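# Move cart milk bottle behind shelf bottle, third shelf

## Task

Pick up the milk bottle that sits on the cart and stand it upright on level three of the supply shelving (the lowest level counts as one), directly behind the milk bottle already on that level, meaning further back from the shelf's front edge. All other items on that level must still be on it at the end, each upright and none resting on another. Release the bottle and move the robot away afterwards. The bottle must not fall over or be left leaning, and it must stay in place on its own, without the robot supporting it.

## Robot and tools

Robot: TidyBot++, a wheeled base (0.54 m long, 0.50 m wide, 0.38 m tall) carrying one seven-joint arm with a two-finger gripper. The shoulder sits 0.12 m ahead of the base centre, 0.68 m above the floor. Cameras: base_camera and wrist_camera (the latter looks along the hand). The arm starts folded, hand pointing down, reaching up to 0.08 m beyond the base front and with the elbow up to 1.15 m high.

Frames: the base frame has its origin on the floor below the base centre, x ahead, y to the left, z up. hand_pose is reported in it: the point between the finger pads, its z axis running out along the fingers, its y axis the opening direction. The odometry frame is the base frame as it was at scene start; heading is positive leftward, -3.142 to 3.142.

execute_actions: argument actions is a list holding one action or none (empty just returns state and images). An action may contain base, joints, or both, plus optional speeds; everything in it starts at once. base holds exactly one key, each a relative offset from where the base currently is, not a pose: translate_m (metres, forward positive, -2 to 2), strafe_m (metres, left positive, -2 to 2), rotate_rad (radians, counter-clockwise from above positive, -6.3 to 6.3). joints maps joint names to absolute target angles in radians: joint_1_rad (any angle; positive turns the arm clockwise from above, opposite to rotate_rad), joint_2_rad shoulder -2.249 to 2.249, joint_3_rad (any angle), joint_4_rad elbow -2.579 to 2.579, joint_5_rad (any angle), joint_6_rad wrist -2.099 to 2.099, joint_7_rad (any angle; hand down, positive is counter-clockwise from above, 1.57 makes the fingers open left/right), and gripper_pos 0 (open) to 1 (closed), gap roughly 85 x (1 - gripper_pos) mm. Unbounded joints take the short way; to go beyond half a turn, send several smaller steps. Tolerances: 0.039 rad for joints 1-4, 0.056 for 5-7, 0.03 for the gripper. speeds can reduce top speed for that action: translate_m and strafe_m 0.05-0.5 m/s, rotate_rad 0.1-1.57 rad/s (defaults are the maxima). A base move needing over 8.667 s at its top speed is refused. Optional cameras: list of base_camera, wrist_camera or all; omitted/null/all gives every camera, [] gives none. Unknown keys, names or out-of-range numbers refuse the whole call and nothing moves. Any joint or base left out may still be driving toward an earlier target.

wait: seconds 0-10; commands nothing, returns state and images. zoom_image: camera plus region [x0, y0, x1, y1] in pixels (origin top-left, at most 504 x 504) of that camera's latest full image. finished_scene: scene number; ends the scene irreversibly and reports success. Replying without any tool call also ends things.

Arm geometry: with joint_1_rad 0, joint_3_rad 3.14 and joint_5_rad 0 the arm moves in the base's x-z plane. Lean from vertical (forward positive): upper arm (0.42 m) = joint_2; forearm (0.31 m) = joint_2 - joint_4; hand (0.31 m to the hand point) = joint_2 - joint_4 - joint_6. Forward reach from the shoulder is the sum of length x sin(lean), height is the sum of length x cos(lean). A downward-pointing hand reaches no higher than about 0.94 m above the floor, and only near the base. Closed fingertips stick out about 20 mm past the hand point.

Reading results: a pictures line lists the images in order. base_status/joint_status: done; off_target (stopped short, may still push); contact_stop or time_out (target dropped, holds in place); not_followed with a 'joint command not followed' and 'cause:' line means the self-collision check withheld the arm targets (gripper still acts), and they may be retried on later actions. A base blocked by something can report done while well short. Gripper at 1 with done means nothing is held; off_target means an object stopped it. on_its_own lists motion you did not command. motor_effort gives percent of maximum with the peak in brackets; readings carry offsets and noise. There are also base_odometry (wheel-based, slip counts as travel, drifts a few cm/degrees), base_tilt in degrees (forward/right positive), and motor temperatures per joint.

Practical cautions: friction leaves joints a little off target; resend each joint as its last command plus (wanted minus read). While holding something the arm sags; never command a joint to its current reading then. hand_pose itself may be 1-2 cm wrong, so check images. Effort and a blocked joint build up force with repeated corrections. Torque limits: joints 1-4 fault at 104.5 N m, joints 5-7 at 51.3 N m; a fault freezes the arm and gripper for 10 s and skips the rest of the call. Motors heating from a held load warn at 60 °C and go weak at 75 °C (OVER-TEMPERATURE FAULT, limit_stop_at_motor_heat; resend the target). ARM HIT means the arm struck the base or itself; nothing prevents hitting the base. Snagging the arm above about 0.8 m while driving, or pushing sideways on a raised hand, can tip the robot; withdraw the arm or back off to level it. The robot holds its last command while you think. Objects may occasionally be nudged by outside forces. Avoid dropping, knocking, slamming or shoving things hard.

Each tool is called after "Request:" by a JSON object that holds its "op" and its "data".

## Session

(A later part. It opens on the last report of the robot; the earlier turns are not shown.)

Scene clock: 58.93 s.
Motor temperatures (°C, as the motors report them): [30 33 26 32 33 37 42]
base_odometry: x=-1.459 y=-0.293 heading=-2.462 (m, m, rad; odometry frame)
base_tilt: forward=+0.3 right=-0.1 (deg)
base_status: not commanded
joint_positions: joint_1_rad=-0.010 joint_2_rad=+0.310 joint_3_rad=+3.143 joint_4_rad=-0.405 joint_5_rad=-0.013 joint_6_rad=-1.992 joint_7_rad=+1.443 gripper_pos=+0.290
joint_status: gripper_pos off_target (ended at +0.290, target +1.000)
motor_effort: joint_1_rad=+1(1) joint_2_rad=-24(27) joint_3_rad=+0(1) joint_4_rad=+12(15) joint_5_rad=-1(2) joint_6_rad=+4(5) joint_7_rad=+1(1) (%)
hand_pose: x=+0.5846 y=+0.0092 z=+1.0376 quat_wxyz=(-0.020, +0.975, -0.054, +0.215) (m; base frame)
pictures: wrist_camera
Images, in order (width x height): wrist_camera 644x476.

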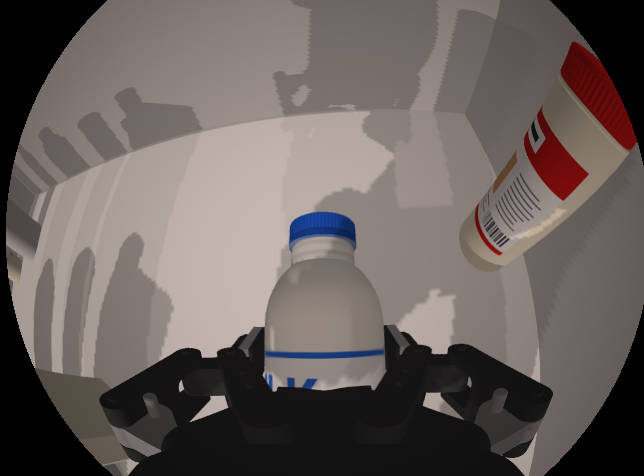

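Request:
{"op": "execute_actions", "data": {"actions": [{"joints":{"joint_2_rad":0.2}}], "cameras": []}}

Request:
{"op": "execute_actions", "data": {"actions": [{"base":{"translate_m":-0.7},"speeds":{"translate_m":0.35}}], "cameras": []}}

Request:
{"op": "execute_actions", "data": {"actions": [{"joints":{"joint_2_rad":0.37,"joint_4_rad":-1.35,"joint_6_rad":0.7,"joint_7_rad":1.59}}]}}

Scene clock: 62.70 s.
Motor temperatures (°C, as the motors report them): [30 33 26 32 33 37 42]
base_odometry: x=-1.459 y=-0.293 heading=-2.462 (m, m, rad; odometry frame)
base_tilt: forward=+0.3 right=-0.1 (deg)
base_status: not commanded
joint_positions: joint_1_rad=-0.010 joint_2_rad=+0.215 joint_3_rad=+3.143 joint_4_rad=-0.411 joint_5_rad=-0.013 joint_6_rad=-1.994 joint_7_rad=+1.443 gripper_pos=+0.290
joint_status: all done
motor_effort: joint_1_rad=+0(0) joint_2_rad=-23(32) joint_3_rad=+0(0) joint_4_rad=+14(16) joint_5_rad=-1(1) joint_6_rad=+6(6) joint_7_rad=+0(0) (%)
hand_pose: x=+0.5480 y=+0.0088 z=+1.0778 quat_wxyz=(-0.022, +0.965, -0.053, +0.257) (m; base frame)
pictures: none
No camera images: the call's "cameras" was empty. Leave "cameras" out to get every camera's image.

Scene clock: 65.97 s.
Motor temperatures (°C, as the motors report them): [30 33 26 32 33 37 42]
base_odometry: x=-0.915 y=+0.147 heading=-2.462 (m, m, rad; odometry frame)
base_tilt: forward=+0.3 right=-0.1 (deg)
base_status: done
joint_positions: joint_1_rad=-0.010 joint_2_rad=+0.215 joint_3_rad=+3.143 joint_4_rad=-0.411 joint_5_rad=-0.015 joint_6_rad=-1.998 joint_7_rad=+1.443 gripper_pos=+0.290
joint_status: not commanded
motor_effort: joint_1_rad=+0(4) joint_2_rad=-23(28) joint_3_rad=+0(2) joint_4_rad=+15(16) joint_5_rad=-1(1) joint_6_rad=+6(6) joint_7_rad=+1(0) (%)
hand_pose: x=+0.5472 y=+0.0094 z=+1.0771 quat_wxyz=(-0.023, +0.965, -0.053, +0.255) (m; base frame)
pictures: none
No camera images: the call's "cameras" was empty. Leave "cameras" out to get every camera's image.

Scene clock: 68.93 s.
Motor temperatures (°C, as the motors report them): [30 33 26 32 33 38 42]
base_odometry: x=-0.915 y=+0.147 heading=-2.462 (m, m, rad; odometry frame)
base_tilt: forward=+0.3 right=-0.1 (deg)
base_status: not commanded
joint_positions: joint_1_rad=-0.010 joint_2_rad=+0.399 joint_3_rad=+3.143 joint_4_rad=-1.366 joint_5_rad=-0.015 joint_6_rad=+0.641 joint_7_rad=+1.564 gripper_pos=+0.290
joint_status: joint_6_rad off_target (ended at +0.641, target +0.700); the others done
motor_effort: joint_1_rad=+1(1) joint_2_rad=-41(43) joint_3_rad=+0(0) joint_4_rad=+25(27) joint_5_rad=-1(1) joint_6_rad=+12(13) joint_7_rad=+0(0) (%)
hand_pose: x=+0.8717 y=+0.0053 z=+1.1433 quat_wxyz=(-0.009, +0.533, -0.006, +0.846) (m; base frame)
pictures: base_camera, wrist_camera
Images, in order (width x height): base_camera 644x364, wrist_camera 644x476.

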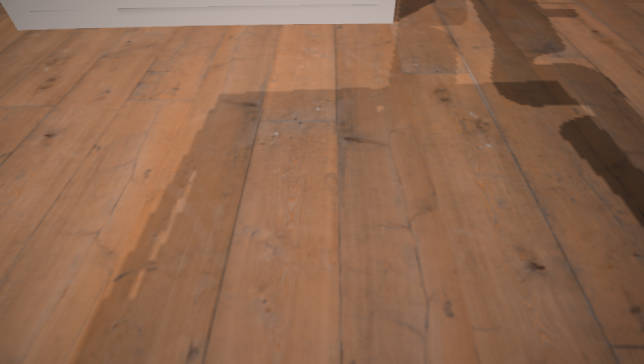

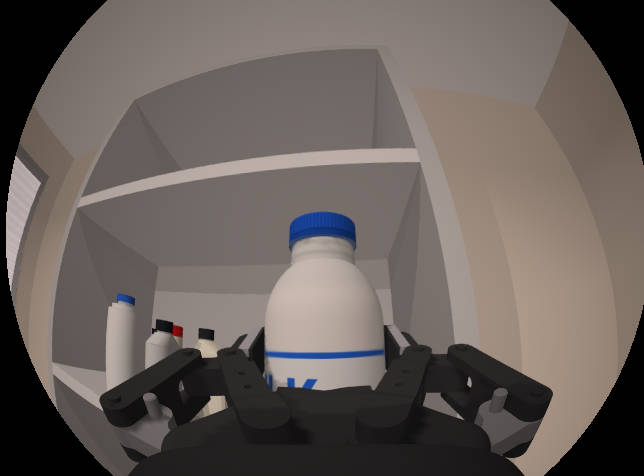

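Request:
{"op": "execute_actions", "data": {"actions": [{"base":{"strafe_m":-0.04}}], "cameras": []}}

Request:
{"op": "execute_actions", "data": {"actions": [{"base":{"translate_m":0.27},"speeds":{"translate_m":0.2}}], "cameras": ["wrist_camera"]}}

Request:
{"op": "execute_actions", "data": {"actions": [{"joints":{"joint_4_rad":-1.45,"joint_6_rad":0.76}}], "cameras": ["wrist_camera"]}}

Scene clock: 70.40 s.
Motor temperatures (°C, as the motors report them): [30 33 26 32 33 38 42]
base_odometry: x=-0.940 y=+0.179 heading=-2.462 (m, m, rad; odometry frame)
base_tilt: forward=+0.3 right=-0.1 (deg)
base_status: done
joint_positions: joint_1_rad=-0.006 joint_2_rad=+0.399 joint_3_rad=+3.145 joint_4_rad=-1.366 joint_5_rad=-0.015 joint_6_rad=+0.641 joint_7_rad=+1.564 gripper_pos=+0.290
joint_status: not commanded
motor_effort: joint_1_rad=+1(5) joint_2_rad=-42(43) joint_3_rad=+0(3) joint_4_rad=+26(26) joint_5_rad=-1(0) joint_6_rad=+12(12) joint_7_rad=+1(1) (%)
hand_pose: x=+0.8718 y=+0.0016 z=+1.1432 quat_wxyz=(-0.007, +0.533, -0.007, +0.846) (m; base frame)
pictures: none
No camera images: the call's "cameras" was empty. Leave "cameras" out to get every camera's image.

Scene clock: 72.53 s.
Motor temperatures (°C, as the motors report them): [30 33 26 32 33 38 42]
base_odometry: x=-1.150 y=+0.009 heading=-2.462 (m, m, rad; odometry frame)
base_tilt: forward=+0.3 right=-0.1 (deg)
base_status: done
joint_positions: joint_1_rad=-0.006 joint_2_rad=+0.408 joint_3_rad=+3.145 joint_4_rad=-1.367 joint_5_rad=-0.015 joint_6_rad=+0.642 joint_7_rad=+1.564 gripper_pos=+0.290
joint_status: not commanded
motor_effort: joint_1_rad=+0(0) joint_2_rad=-41(45) joint_3_rad=+0(1) joint_4_rad=+25(27) joint_5_rad=-1(1) joint_6_rad=+12(13) joint_7_rad=+0(0) (%)
hand_pose: x=+0.8756 y=+0.0016 z=+1.1366 quat_wxyz=(-0.007, +0.536, -0.007, +0.844) (m; base frame)
pictures: wrist_camera
Images, in order (width x height): wrist_camera 644x476.

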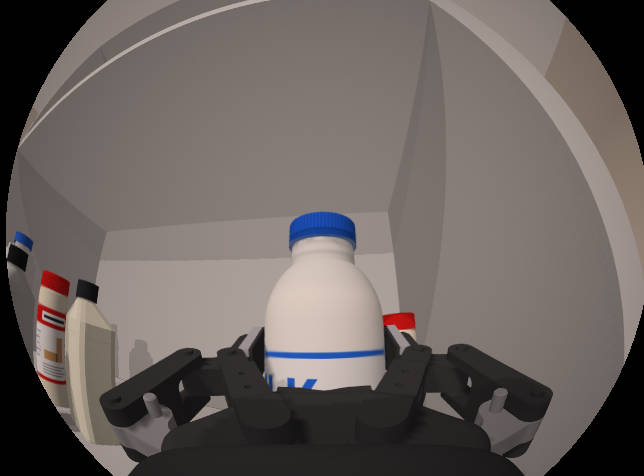

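Scene clock: 73.43 s.
Motor temperatures (°C, as the motors report them): [30 33 26 32 33 38 42]
base_odometry: x=-1.150 y=+0.009 heading=-2.462 (m, m, rad; odometry frame)
base_tilt: forward=+0.3 right=-0.1 (deg)
base_status: not commanded
joint_positions: joint_1_rad=-0.006 joint_2_rad=+0.401 joint_3_rad=+3.145 joint_4_rad=-1.451 joint_5_rad=-0.015 joint_6_rad=+0.709 joint_7_rad=+1.564 gripper_pos=+0.290
joint_status: all done
motor_effort: joint_1_rad=+1(1) joint_2_rad=-39(42) joint_3_rad=+0(1) joint_4_rad=+23(26) joint_5_rad=-1(1) joint_6_rad=+10(13) joint_7_rad=+1(0) (%)
hand_pose: x=+0.8687 y=+0.0013 z=+1.1109 quat_wxyz=(-0.006, +0.541, -0.008, +0.841) (m; base frame)
pictures: wrist_camera
Images, in order (width x height): wrist_camera 644x476.

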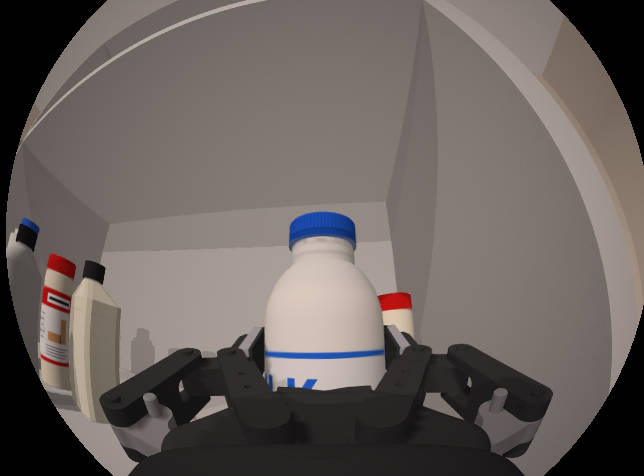

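Request:
{"op": "execute_actions", "data": {"actions": [{"joints":{"joint_2_rad":0.4}}], "cameras": []}}

Request:
{"op": "execute_actions", "data": {"actions": [{"joints":{"gripper_pos":0.12}}], "cameras": ["wrist_camera"]}}

Scene clock: 74.37 s.
Motor temperatures (°C, as the motors report them): [30 33 26 32 33 38 42]
base_odometry: x=-1.150 y=+0.009 heading=-2.462 (m, m, rad; odometry frame)
base_tilt: forward=+0.3 right=-0.1 (deg)
base_status: not commanded
joint_positions: joint_1_rad=-0.006 joint_2_rad=+0.405 joint_3_rad=+3.145 joint_4_rad=-1.451 joint_5_rad=-0.015 joint_6_rad=+0.717 joint_7_rad=+1.565 gripper_pos=+0.290
joint_status: all done
motor_effort: joint_1_rad=+1(1) joint_2_rad=-36(39) joint_3_rad=+0(0) joint_4_rad=+22(24) joint_5_rad=-1(1) joint_6_rad=+9(10) joint_7_rad=+0(0) (%)
hand_pose: x=+0.8691 y=+0.0013 z=+1.1107 quat_wxyz=(-0.006, +0.539, -0.007, +0.842) (m; base frame)
pictures: none
No camera images: the call's "cameras" was empty. Leave "cameras" out to get every camera's image.

Scene clock: 75.40 s.
Motor temperatures (°C, as the motors report them): [30 33 26 32 33 38 42]
base_odometry: x=-1.150 y=+0.009 heading=-2.462 (m, m, rad; odometry frame)
base_tilt: forward=+0.3 right=-0.1 (deg)
base_status: not commanded
joint_positions: joint_1_rad=-0.006 joint_2_rad=+0.403 joint_3_rad=+3.145 joint_4_rad=-1.451 joint_5_rad=-0.015 joint_6_rad=+0.726 joint_7_rad=+1.565 gripper_pos=+0.120
joint_status: all done
motor_effort: joint_1_rad=+0(1) joint_2_rad=-35(37) joint_3_rad=+0(0) joint_4_rad=+20(22) joint_5_rad=-1(1) joint_6_rad=+8(9) joint_7_rad=+1(0) (%)
hand_pose: x=+0.8673 y=+0.0012 z=+1.1142 quat_wxyz=(-0.006, +0.535, -0.007, +0.845) (m; base frame)
pictures: wrist_camera
Images, in order (width x height): wrist_camera 644x476.

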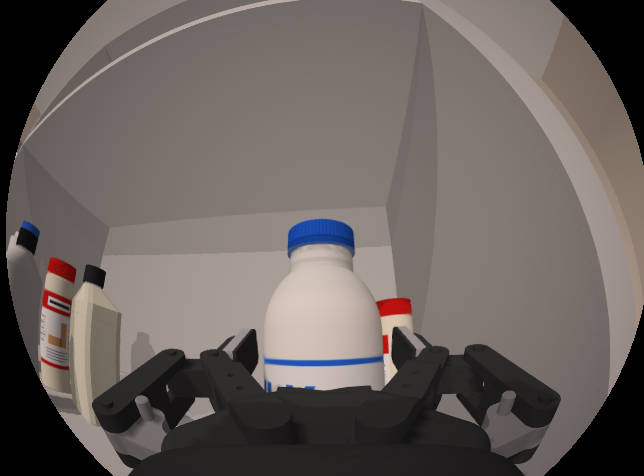

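Standing. On to the cart.

Request:
{"op": "execute_actions", "data": {"actions": [{"base":{"translate_m":-1.2}}], "cameras": ["wrist_camera"]}}

Request:
{"op": "execute_actions", "data": {"actions": [{"base":{"rotate_rad":-1.56},"joints":{"gripper_pos":0,"joint_2_rad":0,"joint_4_rad":-1.92,"joint_6_rad":-0.09}}]}}

Scene clock: 79.57 s.
Motor temperatures (°C, as the motors report them): [30 34 26 32 33 38 42]
base_odometry: x=-0.217 y=+0.763 heading=-2.462 (m, m, rad; odometry frame)
base_tilt: forward=+0.3 right=-0.1 (deg)
base_status: done
joint_positions: joint_1_rad=-0.007 joint_2_rad=+0.399 joint_3_rad=+3.145 joint_4_rad=-1.451 joint_5_rad=-0.015 joint_6_rad=+0.729 joint_7_rad=+1.565 gripper_pos=+0.120
joint_status: not commanded
motor_effort: joint_1_rad=+0(4) joint_2_rad=-34(38) joint_3_rad=+0(2) joint_4_rad=+20(21) joint_5_rad=-1(1) joint_6_rad=+7(8) joint_7_rad=+1(1) (%)
hand_pose: x=+0.8649 y=+0.0019 z=+1.1185 quat_wxyz=(-0.006, +0.531, -0.007, +0.847) (m; base frame)
pictures: wrist_camera
Images, in order (width x height): wrist_camera 644x476.

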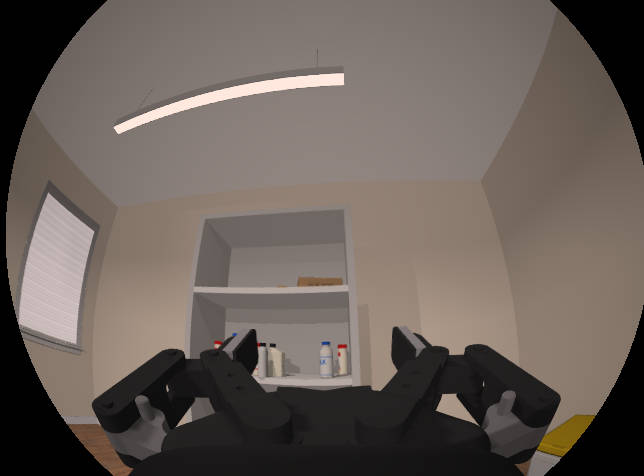

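Scene clock: 81.90 s.
Motor temperatures (°C, as the motors report them): [30 34 26 32 33 38 42]
base_odometry: x=-0.217 y=+0.763 heading=+2.261 (m, m, rad; odometry frame)
base_tilt: forward=+0.3 right=+0.0 (deg)
base_status: done
joint_positions: joint_1_rad=-0.007 joint_2_rad=+0.011 joint_3_rad=+3.150 joint_4_rad=-1.906 joint_5_rad=-0.015 joint_6_rad=-0.060 joint_7_rad=+1.565 gripper_pos=+0.000
joint_status: all done
motor_effort: joint_1_rad=+0(4) joint_2_rad=-21(35) joint_3_rad=+1(4) joint_4_rad=+20(21) joint_5_rad=-1(2) joint_6_rad=+8(9) joint_7_rad=+0(1) (%)
hand_pose: x=+0.7054 y=+0.0006 z=+0.8733 quat_wxyz=(-0.006, +0.835, -0.009, +0.550) (m; base frame)
pictures: base_camera, wrist_camera
Images, in order (width x height): base_camera 644x364, wrist_camera 644x476.

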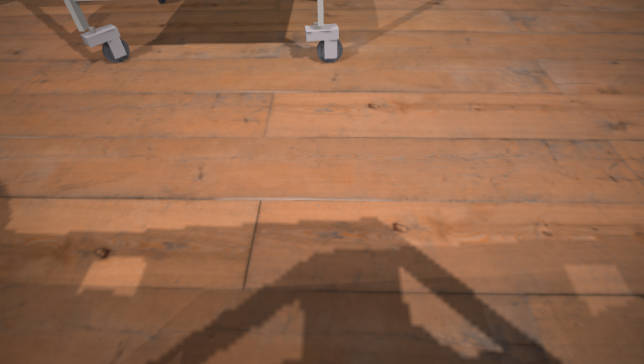

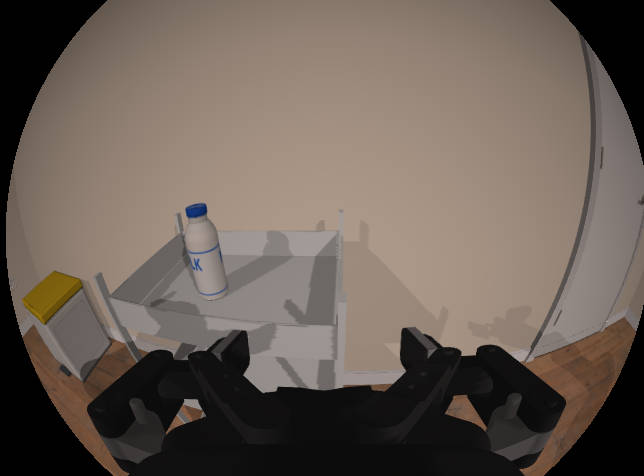

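Request:
{"op": "execute_actions", "data": {"actions": [{"base":{"strafe_m":0.22}}], "cameras": []}}

Request:
{"op": "execute_actions", "data": {"actions": [{"base":{"translate_m":0.17}}], "cameras": ["wrist_camera"]}}

Scene clock: 83.83 s.
Motor temperatures (°C, as the motors report them): [30 34 26 32 33 38 42]
base_odometry: x=-0.387 y=+0.623 heading=+2.261 (m, m, rad; odometry frame)
base_tilt: forward=+0.3 right=-0.1 (deg)
base_status: done
joint_positions: joint_1_rad=-0.011 joint_2_rad=+0.011 joint_3_rad=+3.150 joint_4_rad=-1.906 joint_5_rad=-0.015 joint_6_rad=-0.060 joint_7_rad=+1.565 gripper_pos=+0.000
joint_status: not commanded
motor_effort: joint_1_rad=+0(3) joint_2_rad=-20(21) joint_3_rad=+0(3) joint_4_rad=+20(20) joint_5_rad=-1(1) joint_6_rad=+8(7) joint_7_rad=+0(0) (%)
hand_pose: x=+0.7054 y=+0.0028 z=+0.8733 quat_wxyz=(-0.007, +0.835, -0.008, +0.550) (m; base frame)
pictures: none
No camera images: the call's "cameras" was empty. Leave "cameras" out to get every camera's image.

Scene clock: 85.37 s.
Motor temperatures (°C, as the motors report them): [30 34 26 32 33 38 42]
base_odometry: x=-0.495 y=+0.755 heading=+2.261 (m, m, rad; odometry frame)
base_tilt: forward=+0.3 right=-0.1 (deg)
base_status: done
joint_positions: joint_1_rad=-0.011 joint_2_rad=+0.006 joint_3_rad=+3.150 joint_4_rad=-1.907 joint_5_rad=-0.015 joint_6_rad=-0.060 joint_7_rad=+1.565 gripper_pos=+0.000
joint_status: not commanded
motor_effort: joint_1_rad=+0(0) joint_2_rad=-20(23) joint_3_rad=+0(1) joint_4_rad=+20(20) joint_5_rad=-1(1) joint_6_rad=+8(8) joint_7_rad=+0(0) (%)
hand_pose: x=+0.7042 y=+0.0028 z=+0.8755 quat_wxyz=(-0.007, +0.834, -0.008, +0.552) (m; base frame)
pictures: wrist_camera
Images, in order (width x height): wrist_camera 644x476.

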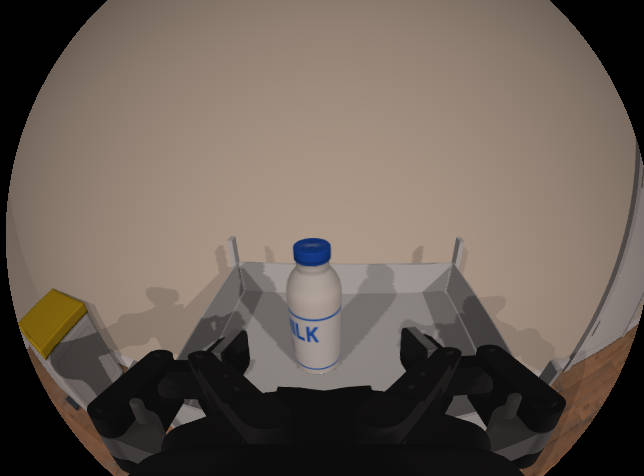

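Request:
{"op": "execute_actions", "data": {"actions": [{"base":{"strafe_m":0.011}}], "cameras": []}}

Request:
{"op": "execute_actions", "data": {"actions": [{"base":{"translate_m":0.17}}], "cameras": ["wrist_camera"]}}

Request:
{"op": "execute_actions", "data": {"actions": [{"joints":{"joint_2_rad":0.1,"joint_4_rad":-2.13,"joint_6_rad":0.26}}], "cameras": ["wrist_camera"]}}

Scene clock: 91.17 s.
Motor temperatures (°C, as the motors report them): [30 33 26 32 33 38 42]
base_odometry: x=-0.504 y=+0.748 heading=+2.261 (m, m, rad; odometry frame)
base_tilt: forward=+0.3 right=-0.1 (deg)
base_status: done
joint_positions: joint_1_rad=-0.011 joint_2_rad=+0.006 joint_3_rad=+3.150 joint_4_rad=-1.907 joint_5_rad=-0.015 joint_6_rad=-0.060 joint_7_rad=+1.565 gripper_pos=+0.000
joint_status: not commanded
motor_effort: joint_1_rad=+0(2) joint_2_rad=-20(21) joint_3_rad=+1(2) joint_4_rad=+19(20) joint_5_rad=-1(1) joint_6_rad=+8(8) joint_7_rad=+1(0) (%)
hand_pose: x=+0.7042 y=+0.0032 z=+0.8755 quat_wxyz=(-0.007, +0.834, -0.007, +0.552) (m; base frame)
pictures: none
No camera images: the call's "cameras" was empty. Leave "cameras" out to get every camera's image.

Scene clock: 92.70 s.
Motor temperatures (°C, as the motors report them): [30 33 26 32 33 38 42]
base_odometry: x=-0.612 y=+0.879 heading=+2.261 (m, m, rad; odometry frame)
base_tilt: forward=+0.3 right=-0.1 (deg)
base_status: done
joint_positions: joint_1_rad=-0.011 joint_2_rad=+0.005 joint_3_rad=+3.150 joint_4_rad=-1.908 joint_5_rad=-0.015 joint_6_rad=-0.060 joint_7_rad=+1.565 gripper_pos=+0.000
joint_status: not commanded
motor_effort: joint_1_rad=+1(1) joint_2_rad=-20(23) joint_3_rad=+0(1) joint_4_rad=+20(21) joint_5_rad=-1(0) joint_6_rad=+8(8) joint_7_rad=+1(1) (%)
hand_pose: x=+0.7039 y=+0.0032 z=+0.8751 quat_wxyz=(-0.007, +0.834, -0.007, +0.551) (m; base frame)
pictures: wrist_camera
Images, in order (width x height): wrist_camera 644x476.

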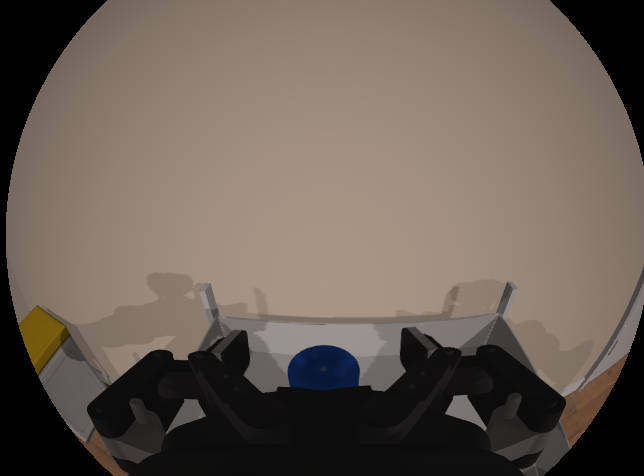

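Scene clock: 93.93 s.
Motor temperatures (°C, as the motors report them): [30 33 26 32 33 38 42]
base_odometry: x=-0.612 y=+0.879 heading=+2.261 (m, m, rad; odometry frame)
base_tilt: forward=+0.3 right=-0.1 (deg)
base_status: not commanded
joint_positions: joint_1_rad=-0.011 joint_2_rad=+0.099 joint_3_rad=+3.150 joint_4_rad=-2.120 joint_5_rad=-0.015 joint_6_rad=+0.226 joint_7_rad=+1.565 gripper_pos=+0.000
joint_status: all done
motor_effort: joint_1_rad=+0(0) joint_2_rad=-22(22) joint_3_rad=+0(0) joint_4_rad=+18(20) joint_5_rad=+0(1) joint_6_rad=+8(8) joint_7_rad=+0(1) (%)
hand_pose: x=+0.6952 y=+0.0020 z=+0.7828 quat_wxyz=(-0.005, +0.840, -0.008, +0.543) (m; base frame)
pictures: wrist_camera
Images, in order (width x height): wrist_camera 644x476.

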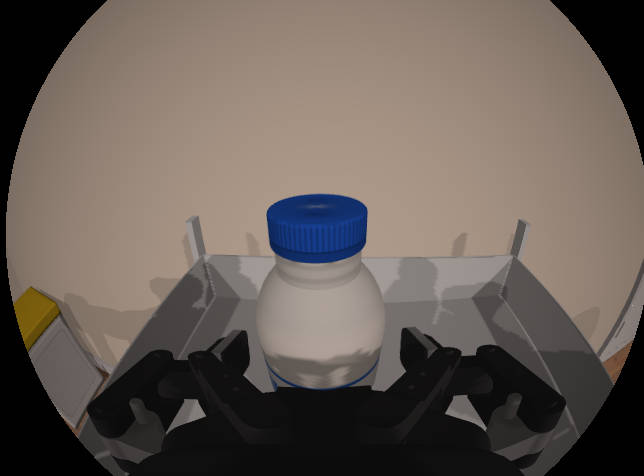

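Request:
{"op": "execute_actions", "data": {"actions": [{"joints":{"gripper_pos":1}}], "cameras": []}}

Request:
{"op": "execute_actions", "data": {"actions": [{"joints":{"joint_2_rad":0.255,"joint_4_rad":-0.6,"joint_6_rad":-1.06}}], "cameras": ["wrist_camera"]}}

Request:
{"op": "execute_actions", "data": {"actions": [{"base":{"translate_m":-0.455}}], "cameras": []}}

Request:
{"op": "execute_actions", "data": {"actions": [{"base":{"rotate_rad":1.57},"speeds":{"rotate_rad":1.0}}], "cameras": []}}

Request:
{"op": "execute_actions", "data": {"actions": [{"base":{"translate_m":0.78}}]}}

Scene clock: 95.47 s.
Motor temperatures (°C, as the motors report them): [30 33 26 32 33 38 42]
base_odometry: x=-0.612 y=+0.879 heading=+2.261 (m, m, rad; odometry frame)
base_tilt: forward=+0.3 right=-0.1 (deg)
base_status: not commanded
joint_positions: joint_1_rad=-0.012 joint_2_rad=+0.099 joint_3_rad=+3.150 joint_4_rad=-2.120 joint_5_rad=-0.015 joint_6_rad=+0.229 joint_7_rad=+1.566 gripper_pos=+0.296
joint_status: gripper_pos off_target (ended at +0.296, target +1.000)
motor_effort: joint_1_rad=+1(3) joint_2_rad=-21(22) joint_3_rad=+1(3) joint_4_rad=+17(18) joint_5_rad=-1(1) joint_6_rad=+7(9) joint_7_rad=+0(0) (%)
hand_pose: x=+0.6955 y=+0.0020 z=+0.7836 quat_wxyz=(-0.004, +0.839, -0.008, +0.544) (m; base frame)
pictures: none
No camera images: the call's "cameras" was empty. Leave "cameras" out to get every camera's image.

Scene clock: 98.53 s.
Motor temperatures (°C, as the motors report them): [30 33 26 32 33 38 42]
base_odometry: x=-0.612 y=+0.879 heading=+2.261 (m, m, rad; odometry frame)
base_tilt: forward=+0.3 right=-0.1 (deg)
base_status: not commanded
joint_positions: joint_1_rad=-0.012 joint_2_rad=+0.276 joint_3_rad=+3.150 joint_4_rad=-0.640 joint_5_rad=-0.015 joint_6_rad=-1.055 joint_7_rad=+1.566 gripper_pos=+0.296
joint_status: joint_4_rad off_target (ended at -0.640, target -0.600); the others done
motor_effort: joint_1_rad=+0(1) joint_2_rad=-34(36) joint_3_rad=+0(0) joint_4_rad=+23(28) joint_5_rad=-1(1) joint_6_rad=+13(12) joint_7_rad=+0(0) (%)
hand_pose: x=+0.7698 y=+0.0086 z=+1.1566 quat_wxyz=(-0.009, +0.834, +0.000, +0.552) (m; base frame)
pictures: wrist_camera
Images, in order (width x height): wrist_camera 644x476.

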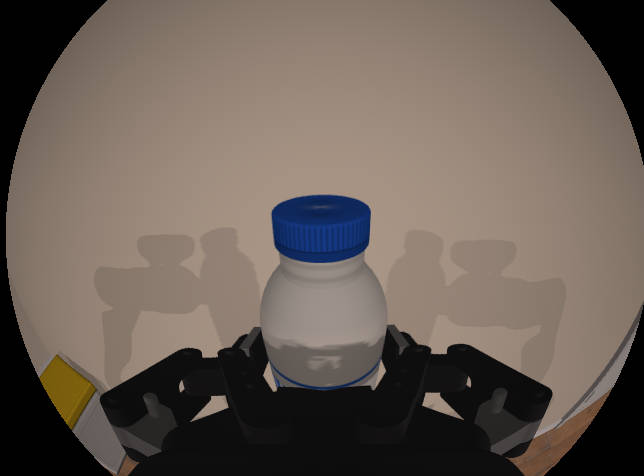

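Scene clock: 101.10 s.
Motor temperatures (°C, as the motors report them): [30 34 26 32 33 38 42]
base_odometry: x=-0.322 y=+0.528 heading=+2.261 (m, m, rad; odometry frame)
base_tilt: forward=+0.3 right=-0.1 (deg)
base_status: done
joint_positions: joint_1_rad=-0.011 joint_2_rad=+0.281 joint_3_rad=+3.150 joint_4_rad=-0.636 joint_5_rad=-0.015 joint_6_rad=-1.061 joint_7_rad=+1.566 gripper_pos=+0.296
joint_status: not commanded
motor_effort: joint_1_rad=+1(4) joint_2_rad=-34(39) joint_3_rad=+0(3) joint_4_rad=+23(24) joint_5_rad=-1(3) joint_6_rad=+12(13) joint_7_rad=+0(0) (%)
hand_pose: x=+0.7711 y=+0.0084 z=+1.1536 quat_wxyz=(-0.009, +0.836, +0.000, +0.549) (m; base frame)
pictures: none
No camera images: the call's "cameras" was empty. Leave "cameras" out to get every camera's image.

Scene clock: 103.80 s.
Motor temperatures (°C, as the motors report them): [30 34 26 32 33 38 42]
base_odometry: x=-0.322 y=+0.528 heading=-2.452 (m, m, rad; odometry frame)
base_tilt: forward=+0.3 right=+0.0 (deg)
base_status: done
joint_positions: joint_1_rad=-0.016 joint_2_rad=+0.290 joint_3_rad=+3.150 joint_4_rad=-0.636 joint_5_rad=-0.016 joint_6_rad=-1.061 joint_7_rad=+1.566 gripper_pos=+0.296
joint_status: not commanded
motor_effort: joint_1_rad=+0(5) joint_2_rad=-34(37) joint_3_rad=+0(3) joint_4_rad=+22(23) joint_5_rad=-1(1) joint_6_rad=+12(12) joint_7_rad=+1(1) (%)
hand_pose: x=+0.7750 y=+0.0121 z=+1.1481 quat_wxyz=(-0.011, +0.838, +0.002, +0.546) (m; base frame)
pictures: none
No camera images: the call's "cameras" was empty. Leave "cameras" out to get every camera's image.

Scene clock: 106.83 s.
Motor temperatures (°C, as the motors report them): [30 34 26 32 33 38 42]
base_odometry: x=-0.923 y=+0.031 heading=-2.451 (m, m, rad; odometry frame)
base_tilt: forward=+0.3 right=-0.1 (deg)
base_status: done
joint_positions: joint_1_rad=-0.016 joint_2_rad=+0.290 joint_3_rad=+3.150 joint_4_rad=-0.636 joint_5_rad=-0.016 joint_6_rad=-1.063 joint_7_rad=+1.566 gripper_pos=+0.296
joint_status: not commanded
motor_effort: joint_1_rad=+0(1) joint_2_rad=-35(38) joint_3_rad=+0(0) joint_4_rad=+22(24) joint_5_rad=-1(1) joint_6_rad=+12(13) joint_7_rad=+0(0) (%)
hand_pose: x=+0.7751 y=+0.0121 z=+1.1472 quat_wxyz=(-0.011, +0.839, +0.002, +0.545) (m; base frame)
pictures: base_camera, wrist_camera
Images, in order (width x height): base_camera 644x364, wrist_camera 644x476.

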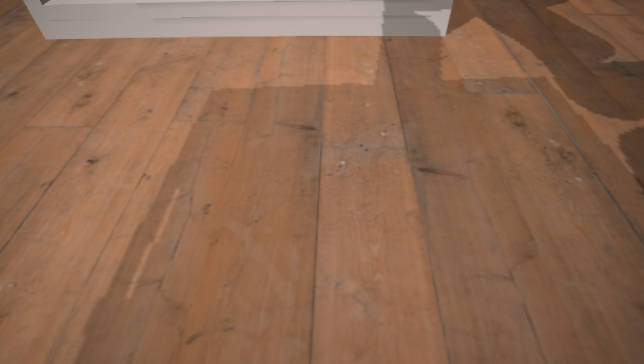

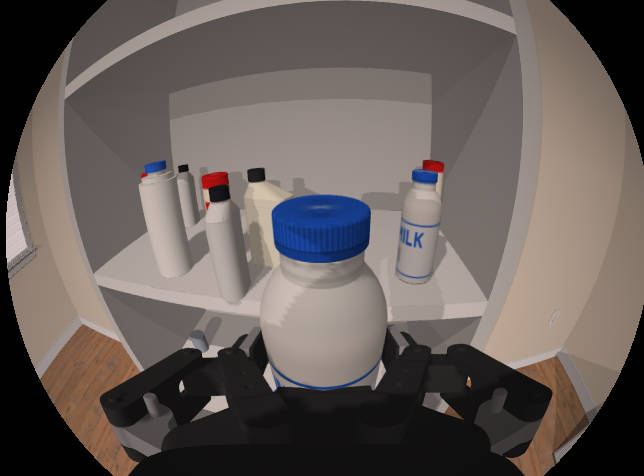

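Request:
{"op": "execute_actions", "data": {"actions": [{"base":{"strafe_m":-0.035}}], "cameras": []}}

Request:
{"op": "execute_actions", "data": {"actions": [{"base":{"translate_m":0.24},"speeds":{"translate_m":0.2}}], "cameras": ["wrist_camera"]}}

Scene clock: 108.10 s.
Motor temperatures (°C, as the motors report them): [30 34 26 32 33 38 42]
base_odometry: x=-0.946 y=+0.058 heading=-2.451 (m, m, rad; odometry frame)
base_tilt: forward=+0.3 right=-0.1 (deg)
base_status: done
joint_positions: joint_1_rad=-0.008 joint_2_rad=+0.290 joint_3_rad=+3.150 joint_4_rad=-0.636 joint_5_rad=-0.017 joint_6_rad=-1.063 joint_7_rad=+1.566 gripper_pos=+0.296
joint_status: not commanded
motor_effort: joint_1_rad=+0(4) joint_2_rad=-35(36) joint_3_rad=+0(2) joint_4_rad=+24(23) joint_5_rad=-1(2) joint_6_rad=+12(13) joint_7_rad=+1(0) (%)
hand_pose: x=+0.7751 y=+0.0070 z=+1.1473 quat_wxyz=(-0.009, +0.839, -0.001, +0.545) (m; base frame)
pictures: none
No camera images: the call's "cameras" was empty. Leave "cameras" out to get every camera's image.

Scene clock: 110.20 s.
Motor temperatures (°C, as the motors report them): [30 34 26 32 33 38 42]
base_odometry: x=-1.131 y=-0.095 heading=-2.451 (m, m, rad; odometry frame)
base_tilt: forward=+0.3 right=-0.1 (deg)
base_status: done
joint_positions: joint_1_rad=-0.008 joint_2_rad=+0.289 joint_3_rad=+3.150 joint_4_rad=-0.636 joint_5_rad=-0.017 joint_6_rad=-1.064 joint_7_rad=+1.566 gripper_pos=+0.296
joint_status: not commanded
motor_effort: joint_1_rad=+1(1) joint_2_rad=-34(38) joint_3_rad=+0(1) joint_4_rad=+22(24) joint_5_rad=-1(0) joint_6_rad=+12(13) joint_7_rad=+1(1) (%)
hand_pose: x=+0.7746 y=+0.0070 z=+1.1477 quat_wxyz=(-0.009, +0.839, -0.001, +0.545) (m; base frame)
pictures: wrist_camera
Images, in order (width x height): wrist_camera 644x476.

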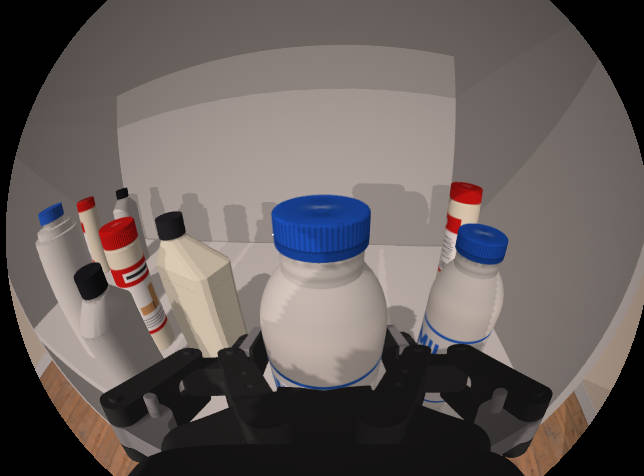

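Request:
{"op": "execute_actions", "data": {"actions": [{"base":{"strafe_m":0.01}}], "cameras": []}}

Request:
{"op": "execute_actions", "data": {"actions": [{"base":{"translate_m":0.11},"speeds":{"translate_m":0.1}}], "cameras": ["wrist_camera"]}}

Request:
{"op": "execute_actions", "data": {"actions": [{"joints":{"joint_2_rad":0.33,"joint_4_rad":-0.67,"joint_6_rad":-0.91}}], "cameras": ["wrist_camera"]}}

Scene clock: 111.13 s.
Motor temperatures (°C, as the motors report them): [30 34 26 32 33 38 42]
base_odometry: x=-1.125 y=-0.103 heading=-2.451 (m, m, rad; odometry frame)
base_tilt: forward=+0.3 right=-0.1 (deg)
base_status: done
joint_positions: joint_1_rad=-0.012 joint_2_rad=+0.289 joint_3_rad=+3.150 joint_4_rad=-0.636 joint_5_rad=-0.017 joint_6_rad=-1.064 joint_7_rad=+1.566 gripper_pos=+0.296
joint_status: not commanded
motor_effort: joint_1_rad=+1(4) joint_2_rad=-33(37) joint_3_rad=+0(2) joint_4_rad=+22(23) joint_5_rad=-1(2) joint_6_rad=+12(13) joint_7_rad=+0(0) (%)
hand_pose: x=+0.7746 y=+0.0094 z=+1.1477 quat_wxyz=(-0.010, +0.838, +0.001, +0.545) (m; base frame)
pictures: none
No camera images: the call's "cameras" was empty. Leave "cameras" out to get every camera's image.

Scene clock: 112.87 s.
Motor temperatures (°C, as the motors report them): [30 34 26 32 33 38 42]
base_odometry: x=-1.210 y=-0.173 heading=-2.451 (m, m, rad; odometry frame)
base_tilt: forward=+0.3 right=-0.1 (deg)
base_status: done
joint_positions: joint_1_rad=-0.012 joint_2_rad=+0.289 joint_3_rad=+3.150 joint_4_rad=-0.636 joint_5_rad=-0.017 joint_6_rad=-1.064 joint_7_rad=+1.566 gripper_pos=+0.296
joint_status: not commanded
motor_effort: joint_1_rad=+0(2) joint_2_rad=-34(37) joint_3_rad=+0(2) joint_4_rad=+23(24) joint_5_rad=-1(2) joint_6_rad=+12(13) joint_7_rad=+0(0) (%)
hand_pose: x=+0.7747 y=+0.0094 z=+1.1475 quat_wxyz=(-0.010, +0.839, +0.001, +0.545) (m; base frame)
pictures: wrist_camera
Images, in order (width x height): wrist_camera 644x476.

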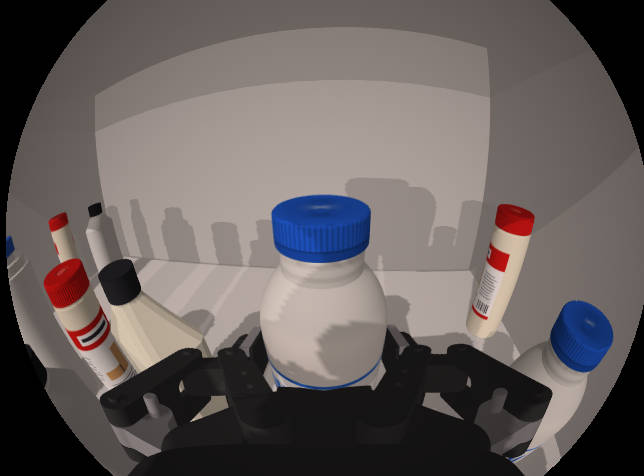

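Scene clock: 113.77 s.
Motor temperatures (°C, as the motors report them): [30 34 26 32 33 38 42]
base_odometry: x=-1.210 y=-0.173 heading=-2.451 (m, m, rad; odometry frame)
base_tilt: forward=+0.3 right=-0.1 (deg)
base_status: not commanded
joint_positions: joint_1_rad=-0.012 joint_2_rad=+0.352 joint_3_rad=+3.150 joint_4_rad=-0.680 joint_5_rad=-0.017 joint_6_rad=-0.952 joint_7_rad=+1.566 gripper_pos=+0.296
joint_status: all done
motor_effort: joint_1_rad=+1(1) joint_2_rad=-35(39) joint_3_rad=+0(0) joint_4_rad=+21(24) joint_5_rad=-1(1) joint_6_rad=+10(12) joint_7_rad=+0(1) (%)
hand_pose: x=+0.8191 y=+0.0096 z=+1.1129 quat_wxyz=(-0.010, +0.837, +0.000, +0.547) (m; base frame)
pictures: wrist_camera
Images, in order (width x height): wrist_camera 644x476.

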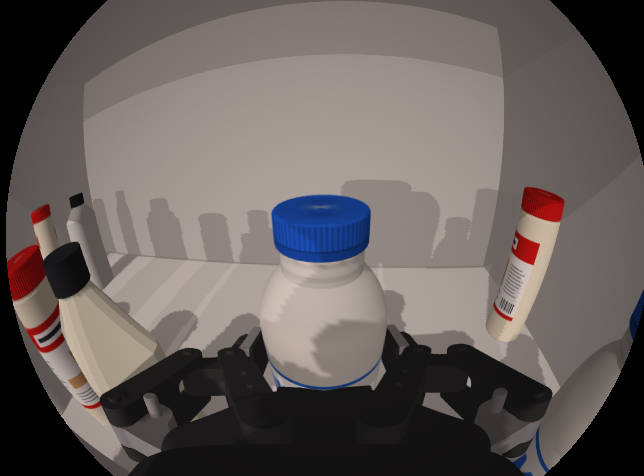

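Request:
{"op": "execute_actions", "data": {"actions": [{"joints":{"joint_2_rad":0.35,"joint_4_rad":-0.69}}], "cameras": []}}

Request:
{"op": "execute_actions", "data": {"actions": [{"joints":{"gripper_pos":0.18}}], "cameras": []}}

Request:
{"op": "execute_actions", "data": {"actions": [{"base":{"translate_m":-0.35},"speeds":{"translate_m":0.2}}], "cameras": ["wrist_camera"]}}

Request:
{"op": "execute_actions", "data": {"actions": [{"joints":{"gripper_pos":0.05,"joint_2_rad":0.37,"joint_4_rad":-1.15,"joint_6_rad":-0.025},"base":{"strafe_m":-0.11}}], "cameras": ["wrist_camera"]}}

Scene clock: 114.87 s.
Motor temperatures (°C, as the motors report them): [30 34 26 32 33 38 42]
base_odometry: x=-1.210 y=-0.173 heading=-2.451 (m, m, rad; odometry frame)
base_tilt: forward=+0.3 right=-0.1 (deg)
base_status: not commanded
joint_positions: joint_1_rad=-0.012 joint_2_rad=+0.352 joint_3_rad=+3.150 joint_4_rad=-0.682 joint_5_rad=-0.017 joint_6_rad=-0.948 joint_7_rad=+1.566 gripper_pos=+0.296
joint_status: all done
motor_effort: joint_1_rad=+0(1) joint_2_rad=-31(34) joint_3_rad=+1(0) joint_4_rad=+19(22) joint_5_rad=-1(1) joint_6_rad=+9(10) joint_7_rad=+0(0) (%)
hand_pose: x=+0.8197 y=+0.0095 z=+1.1125 quat_wxyz=(-0.010, +0.837, +0.000, +0.547) (m; base frame)
pictures: none
No camera images: the call's "cameras" was empty. Leave "cameras" out to get every camera's image.

Scene clock: 115.87 s.
Motor temperatures (°C, as the motors report them): [30 34 26 32 33 38 42]
base_odometry: x=-1.210 y=-0.173 heading=-2.451 (m, m, rad; odometry frame)
base_tilt: forward=+0.3 right=-0.1 (deg)
base_status: not commanded
joint_positions: joint_1_rad=-0.012 joint_2_rad=+0.353 joint_3_rad=+3.150 joint_4_rad=-0.683 joint_5_rad=-0.017 joint_6_rad=-0.945 joint_7_rad=+1.566 gripper_pos=+0.180
joint_status: all done
motor_effort: joint_1_rad=+0(1) joint_2_rad=-31(34) joint_3_rad=+0(0) joint_4_rad=+18(21) joint_5_rad=-1(1) joint_6_rad=+8(9) joint_7_rad=+0(0) (%)
hand_pose: x=+0.8203 y=+0.0095 z=+1.1132 quat_wxyz=(-0.010, +0.836, +0.000, +0.549) (m; base frame)
pictures: none
No camera images: the call's "cameras" was empty. Leave "cameras" out to get every camera's image.

Scene clock: 118.50 s.
Motor temperatures (°C, as the motors report them): [30 34 26 32 33 38 42]
base_odometry: x=-0.940 y=+0.050 heading=-2.450 (m, m, rad; odometry frame)
base_tilt: forward=+0.3 right=-0.1 (deg)
base_status: done
joint_positions: joint_1_rad=-0.012 joint_2_rad=+0.348 joint_3_rad=+3.150 joint_4_rad=-0.683 joint_5_rad=-0.017 joint_6_rad=-0.942 joint_7_rad=+1.566 gripper_pos=+0.180
joint_status: not commanded
motor_effort: joint_1_rad=+0(2) joint_2_rad=-31(35) joint_3_rad=+0(1) joint_4_rad=+19(20) joint_5_rad=-1(1) joint_6_rad=+8(8) joint_7_rad=+0(0) (%)
hand_pose: x=+0.8187 y=+0.0095 z=+1.1173 quat_wxyz=(-0.010, +0.834, +0.000, +0.552) (m; base frame)
pictures: wrist_camera
Images, in order (width x height): wrist_camera 644x476.

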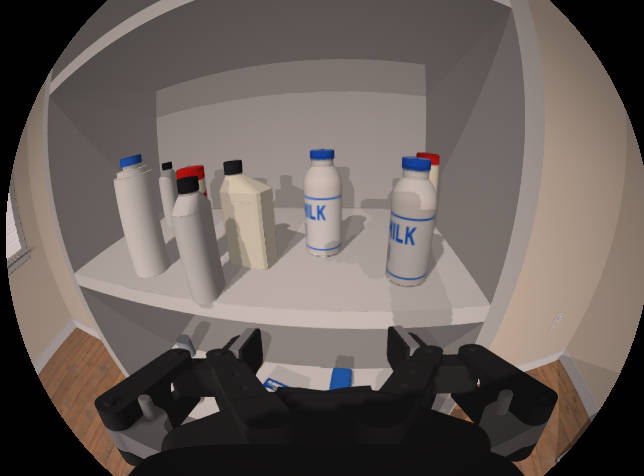

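Scene clock: 120.17 s.
Motor temperatures (°C, as the motors report them): [30 34 26 32 33 38 42]
base_odometry: x=-1.010 y=+0.135 heading=-2.450 (m, m, rad; odometry frame)
base_tilt: forward=+0.3 right=+0.0 (deg)
base_status: done
joint_positions: joint_1_rad=-0.006 joint_2_rad=+0.367 joint_3_rad=+3.150 joint_4_rad=-1.138 joint_5_rad=-0.017 joint_6_rad=-0.057 joint_7_rad=+1.566 gripper_pos=+0.050
joint_status: all done
motor_effort: joint_1_rad=+0(4) joint_2_rad=-35(36) joint_3_rad=+0(2) joint_4_rad=+22(22) joint_5_rad=+0(0) joint_6_rad=+8(8) joint_7_rad=+0(1) (%)
hand_pose: x=+0.8951 y=+0.0010 z=+1.0978 quat_wxyz=(-0.006, +0.704, -0.007, +0.710) (m; base frame)
pictures: wrist_camera
Images, in order (width x height): wrist_camera 644x476.

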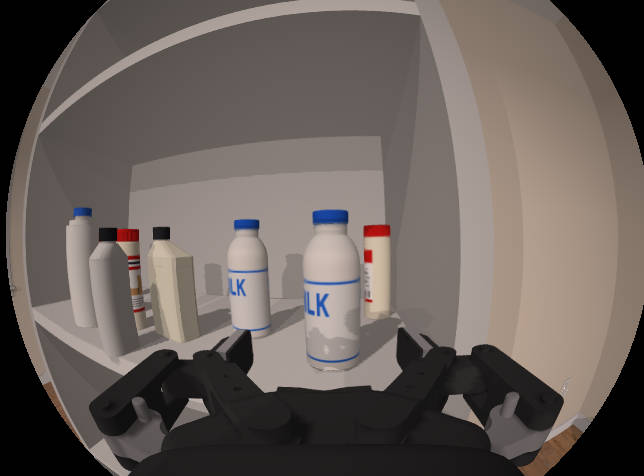

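Request:
{"op": "execute_actions", "data": {"actions": [{"base":{"translate_m":0.175},"speeds":{"translate_m":0.15}}], "cameras": ["wrist_camera"]}}

Request:
{"op": "execute_actions", "data": {"actions": [{"joints":{"gripper_pos":1}}], "cameras": []}}

Request:
{"op": "execute_actions", "data": {"actions": [{"joints":{"joint_2_rad":0.32}}], "cameras": []}}

Request:
{"op": "execute_actions", "data": {"actions": [{"base":{"strafe_m":0.115},"speeds":{"strafe_m":0.12}}], "cameras": ["wrist_camera"]}}

Scene clock: 122.30 s.
Motor temperatures (°C, as the motors report them): [30 34 26 32 33 38 42]
base_odometry: x=-1.145 y=+0.023 heading=-2.451 (m, m, rad; odometry frame)
base_tilt: forward=+0.3 right=-0.1 (deg)
base_status: done
joint_positions: joint_1_rad=-0.006 joint_2_rad=+0.372 joint_3_rad=+3.150 joint_4_rad=-1.138 joint_5_rad=-0.017 joint_6_rad=-0.056 joint_7_rad=+1.566 gripper_pos=+0.050
joint_status: not commanded
motor_effort: joint_1_rad=+0(0) joint_2_rad=-34(37) joint_3_rad=+0(1) joint_4_rad=+21(22) joint_5_rad=-1(1) joint_6_rad=+8(9) joint_7_rad=+0(0) (%)
hand_pose: x=+0.8972 y=+0.0010 z=+1.0939 quat_wxyz=(-0.006, +0.706, -0.007, +0.708) (m; base frame)
pictures: wrist_camera
Images, in order (width x height): wrist_camera 644x476.

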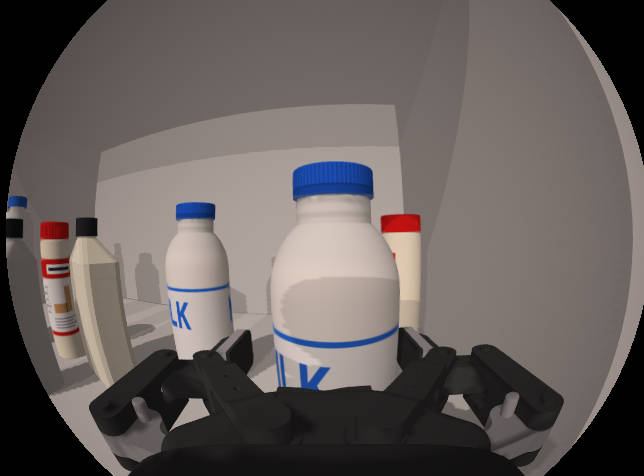

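Scene clock: 123.37 s.
Motor temperatures (°C, as the motors report them): [30 34 26 32 33 38 42]
base_odometry: x=-1.145 y=+0.023 heading=-2.451 (m, m, rad; odometry frame)
base_tilt: forward=+0.3 right=-0.1 (deg)
base_status: not commanded
joint_positions: joint_1_rad=-0.006 joint_2_rad=+0.372 joint_3_rad=+3.150 joint_4_rad=-1.138 joint_5_rad=-0.017 joint_6_rad=-0.056 joint_7_rad=+1.566 gripper_pos=+0.290
joint_status: gripper_pos off_target (ended at +0.290, target +1.000)
motor_effort: joint_1_rad=-1(3) joint_2_rad=-34(35) joint_3_rad=-1(2) joint_4_rad=+21(22) joint_5_rad=-1(1) joint_6_rad=+8(8) joint_7_rad=+0(0) (%)
hand_pose: x=+0.8972 y=+0.0012 z=+1.0940 quat_wxyz=(-0.006, +0.706, -0.007, +0.709) (m; base frame)
pictures: none
No camera images: the call's "cameras" was empty. Leave "cameras" out to get every camera's image.

Scene clock: 124.10 s.
Motor temperatures (°C, as the motors report them): [30 34 26 32 33 38 42]
base_odometry: x=-1.145 y=+0.023 heading=-2.451 (m, m, rad; odometry frame)
base_tilt: forward=+0.3 right=-0.1 (deg)
base_status: not commanded
joint_positions: joint_1_rad=-0.006 joint_2_rad=+0.357 joint_3_rad=+3.150 joint_4_rad=-1.156 joint_5_rad=-0.017 joint_6_rad=-0.056 joint_7_rad=+1.566 gripper_pos=+0.290
joint_status: all done
motor_effort: joint_1_rad=+0(1) joint_2_rad=-39(40) joint_3_rad=+0(1) joint_4_rad=+25(25) joint_5_rad=-1(1) joint_6_rad=+11(12) joint_7_rad=+1(1) (%)
hand_pose: x=+0.8913 y=+0.0011 z=+1.0944 quat_wxyz=(-0.006, +0.707, -0.007, +0.708) (m; base frame)
pictures: none
No camera images: the call's "cameras" was empty. Leave "cameras" out to get every camera's image.

Scene clock: 125.67 s.
Motor temperatures (°C, as the motors report them): [30 34 26 32 33 38 42]
base_odometry: x=-1.072 y=-0.066 heading=-2.451 (m, m, rad; odometry frame)
base_tilt: forward=+0.3 right=-0.1 (deg)
base_status: done
joint_positions: joint_1_rad=-0.011 joint_2_rad=+0.357 joint_3_rad=+3.150 joint_4_rad=-1.157 joint_5_rad=-0.017 joint_6_rad=-0.056 joint_7_rad=+1.566 gripper_pos=+0.290
joint_status: not commanded
motor_effort: joint_1_rad=+0(4) joint_2_rad=-39(40) joint_3_rad=+0(3) joint_4_rad=+26(26) joint_5_rad=-1(1) joint_6_rad=+12(12) joint_7_rad=+1(0) (%)
hand_pose: x=+0.8912 y=+0.0047 z=+1.0944 quat_wxyz=(-0.008, +0.707, -0.005, +0.707) (m; base frame)
pictures: wrist_camera
Images, in order (width x height): wrist_camera 644x476.

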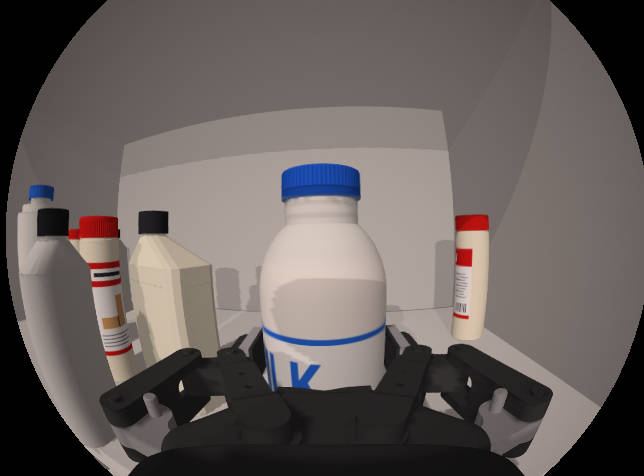

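Request:
{"op": "execute_actions", "data": {"actions": [{"joints":{"joint_2_rad":0.36},"base":{"translate_m":0.02}}], "cameras": []}}

Request:
{"op": "execute_actions", "data": {"actions": [{"joints":{"gripper_pos":0.1}}], "cameras": []}}

Request:
{"op": "execute_actions", "data": {"actions": [{"base":{"translate_m":-0.3}}], "cameras": []}}

Request:
{"op": "execute_actions", "data": {"actions": [{"joints":{"joint_2_rad":0.2,"joint_4_rad":-0.7,"joint_6_rad":-0.95}}], "cameras": ["wrist_camera"]}}

Scene clock: 126.73 s.
Motor temperatures (°C, as the motors report them): [30 34 26 32 33 38 42]
base_odometry: x=-1.087 y=-0.079 heading=-2.450 (m, m, rad; odometry frame)
base_tilt: forward=+0.3 right=-0.1 (deg)
base_status: done
joint_positions: joint_1_rad=-0.011 joint_2_rad=+0.360 joint_3_rad=+3.150 joint_4_rad=-1.153 joint_5_rad=-0.017 joint_6_rad=-0.056 joint_7_rad=+1.566 gripper_pos=+0.290
joint_status: all done
motor_effort: joint_1_rad=+0(2) joint_2_rad=-36(41) joint_3_rad=+0(1) joint_4_rad=+22(27) joint_5_rad=-1(1) joint_6_rad=+9(13) joint_7_rad=+1(0) (%)
hand_pose: x=+0.8926 y=+0.0048 z=+1.0941 quat_wxyz=(-0.008, +0.706, -0.005, +0.708) (m; base frame)
pictures: none
No camera images: the call's "cameras" was empty. Leave "cameras" out to get every camera's image.

Scene clock: 127.77 s.
Motor temperatures (°C, as the motors report them): [30 34 26 32 33 38 42]
base_odometry: x=-1.087 y=-0.079 heading=-2.450 (m, m, rad; odometry frame)
base_tilt: forward=+0.3 right=-0.1 (deg)
base_status: not commanded
joint_positions: joint_1_rad=-0.011 joint_2_rad=+0.360 joint_3_rad=+3.150 joint_4_rad=-1.153 joint_5_rad=-0.017 joint_6_rad=-0.056 joint_7_rad=+1.566 gripper_pos=+0.100
joint_status: all done
motor_effort: joint_1_rad=+1(1) joint_2_rad=-35(36) joint_3_rad=+0(1) joint_4_rad=+21(22) joint_5_rad=-1(1) joint_6_rad=+8(9) joint_7_rad=+1(0) (%)
hand_pose: x=+0.8926 y=+0.0048 z=+1.0941 quat_wxyz=(-0.008, +0.706, -0.005, +0.708) (m; base frame)
pictures: none
No camera images: the call's "cameras" was empty. Leave "cameras" out to get every camera's image.

Scene clock: 129.67 s.
Motor temperatures (°C, as the motors report them): [30 34 26 32 33 38 42]
base_odometry: x=-0.856 y=+0.113 heading=-2.451 (m, m, rad; odometry frame)
base_tilt: forward=+0.3 right=-0.1 (deg)
base_status: done
joint_positions: joint_1_rad=-0.011 joint_2_rad=+0.355 joint_3_rad=+3.150 joint_4_rad=-1.153 joint_5_rad=-0.017 joint_6_rad=-0.055 joint_7_rad=+1.566 gripper_pos=+0.100
joint_status: not commanded
motor_effort: joint_1_rad=+1(3) joint_2_rad=-34(38) joint_3_rad=+0(1) joint_4_rad=+21(22) joint_5_rad=-1(1) joint_6_rad=+8(9) joint_7_rad=+0(1) (%)
hand_pose: x=+0.8905 y=+0.0047 z=+1.0982 quat_wxyz=(-0.008, +0.704, -0.005, +0.710) (m; base frame)
pictures: none
No camera images: the call's "cameras" was empty. Leave "cameras" out to get every camera's image.

Scene clock: 131.57 s.
Motor temperatures (°C, as the motors report them): [30 34 26 32 33 38 42]
base_odometry: x=-0.856 y=+0.113 heading=-2.451 (m, m, rad; odometry frame)
base_tilt: forward=+0.3 right=-0.1 (deg)
base_status: not commanded
joint_positions: joint_1_rad=-0.011 joint_2_rad=+0.196 joint_3_rad=+3.150 joint_4_rad=-0.707 joint_5_rad=-0.017 joint_6_rad=-0.918 joint_7_rad=+1.566 gripper_pos=+0.100
joint_status: all done
motor_effort: joint_1_rad=+1(0) joint_2_rad=-25(36) joint_3_rad=+0(0) joint_4_rad=+18(22) joint_5_rad=-1(1) joint_6_rad=+8(10) joint_7_rad=+0(1) (%)
hand_pose: x=+0.7497 y=+0.0076 z=+1.2119 quat_wxyz=(-0.010, +0.790, -0.001, +0.613) (m; base frame)
pictures: wrist_camera
Images, in order (width x height): wrist_camera 644x476.

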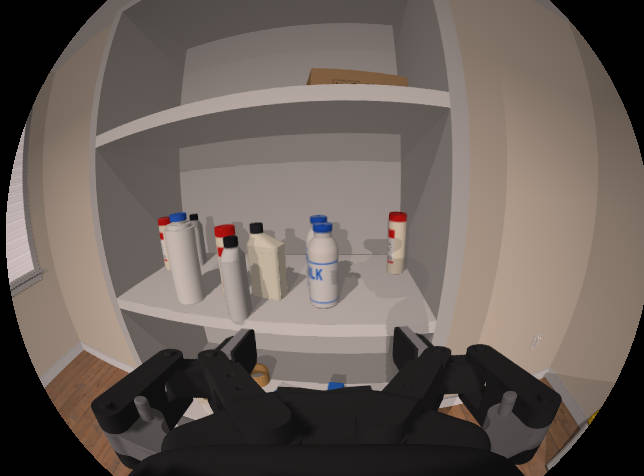

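Request:
{"op": "zoom_image", "data": {"camera": "wrist_camera", "region": [180,200,380,340]}}

Region (180, 200, 380, 340) of wrist_camera's 644x476 image, scaled by 2.520; it fills the top 353 rows of this view, and the rest is white.

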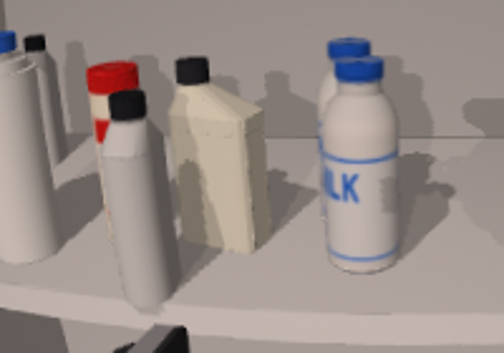

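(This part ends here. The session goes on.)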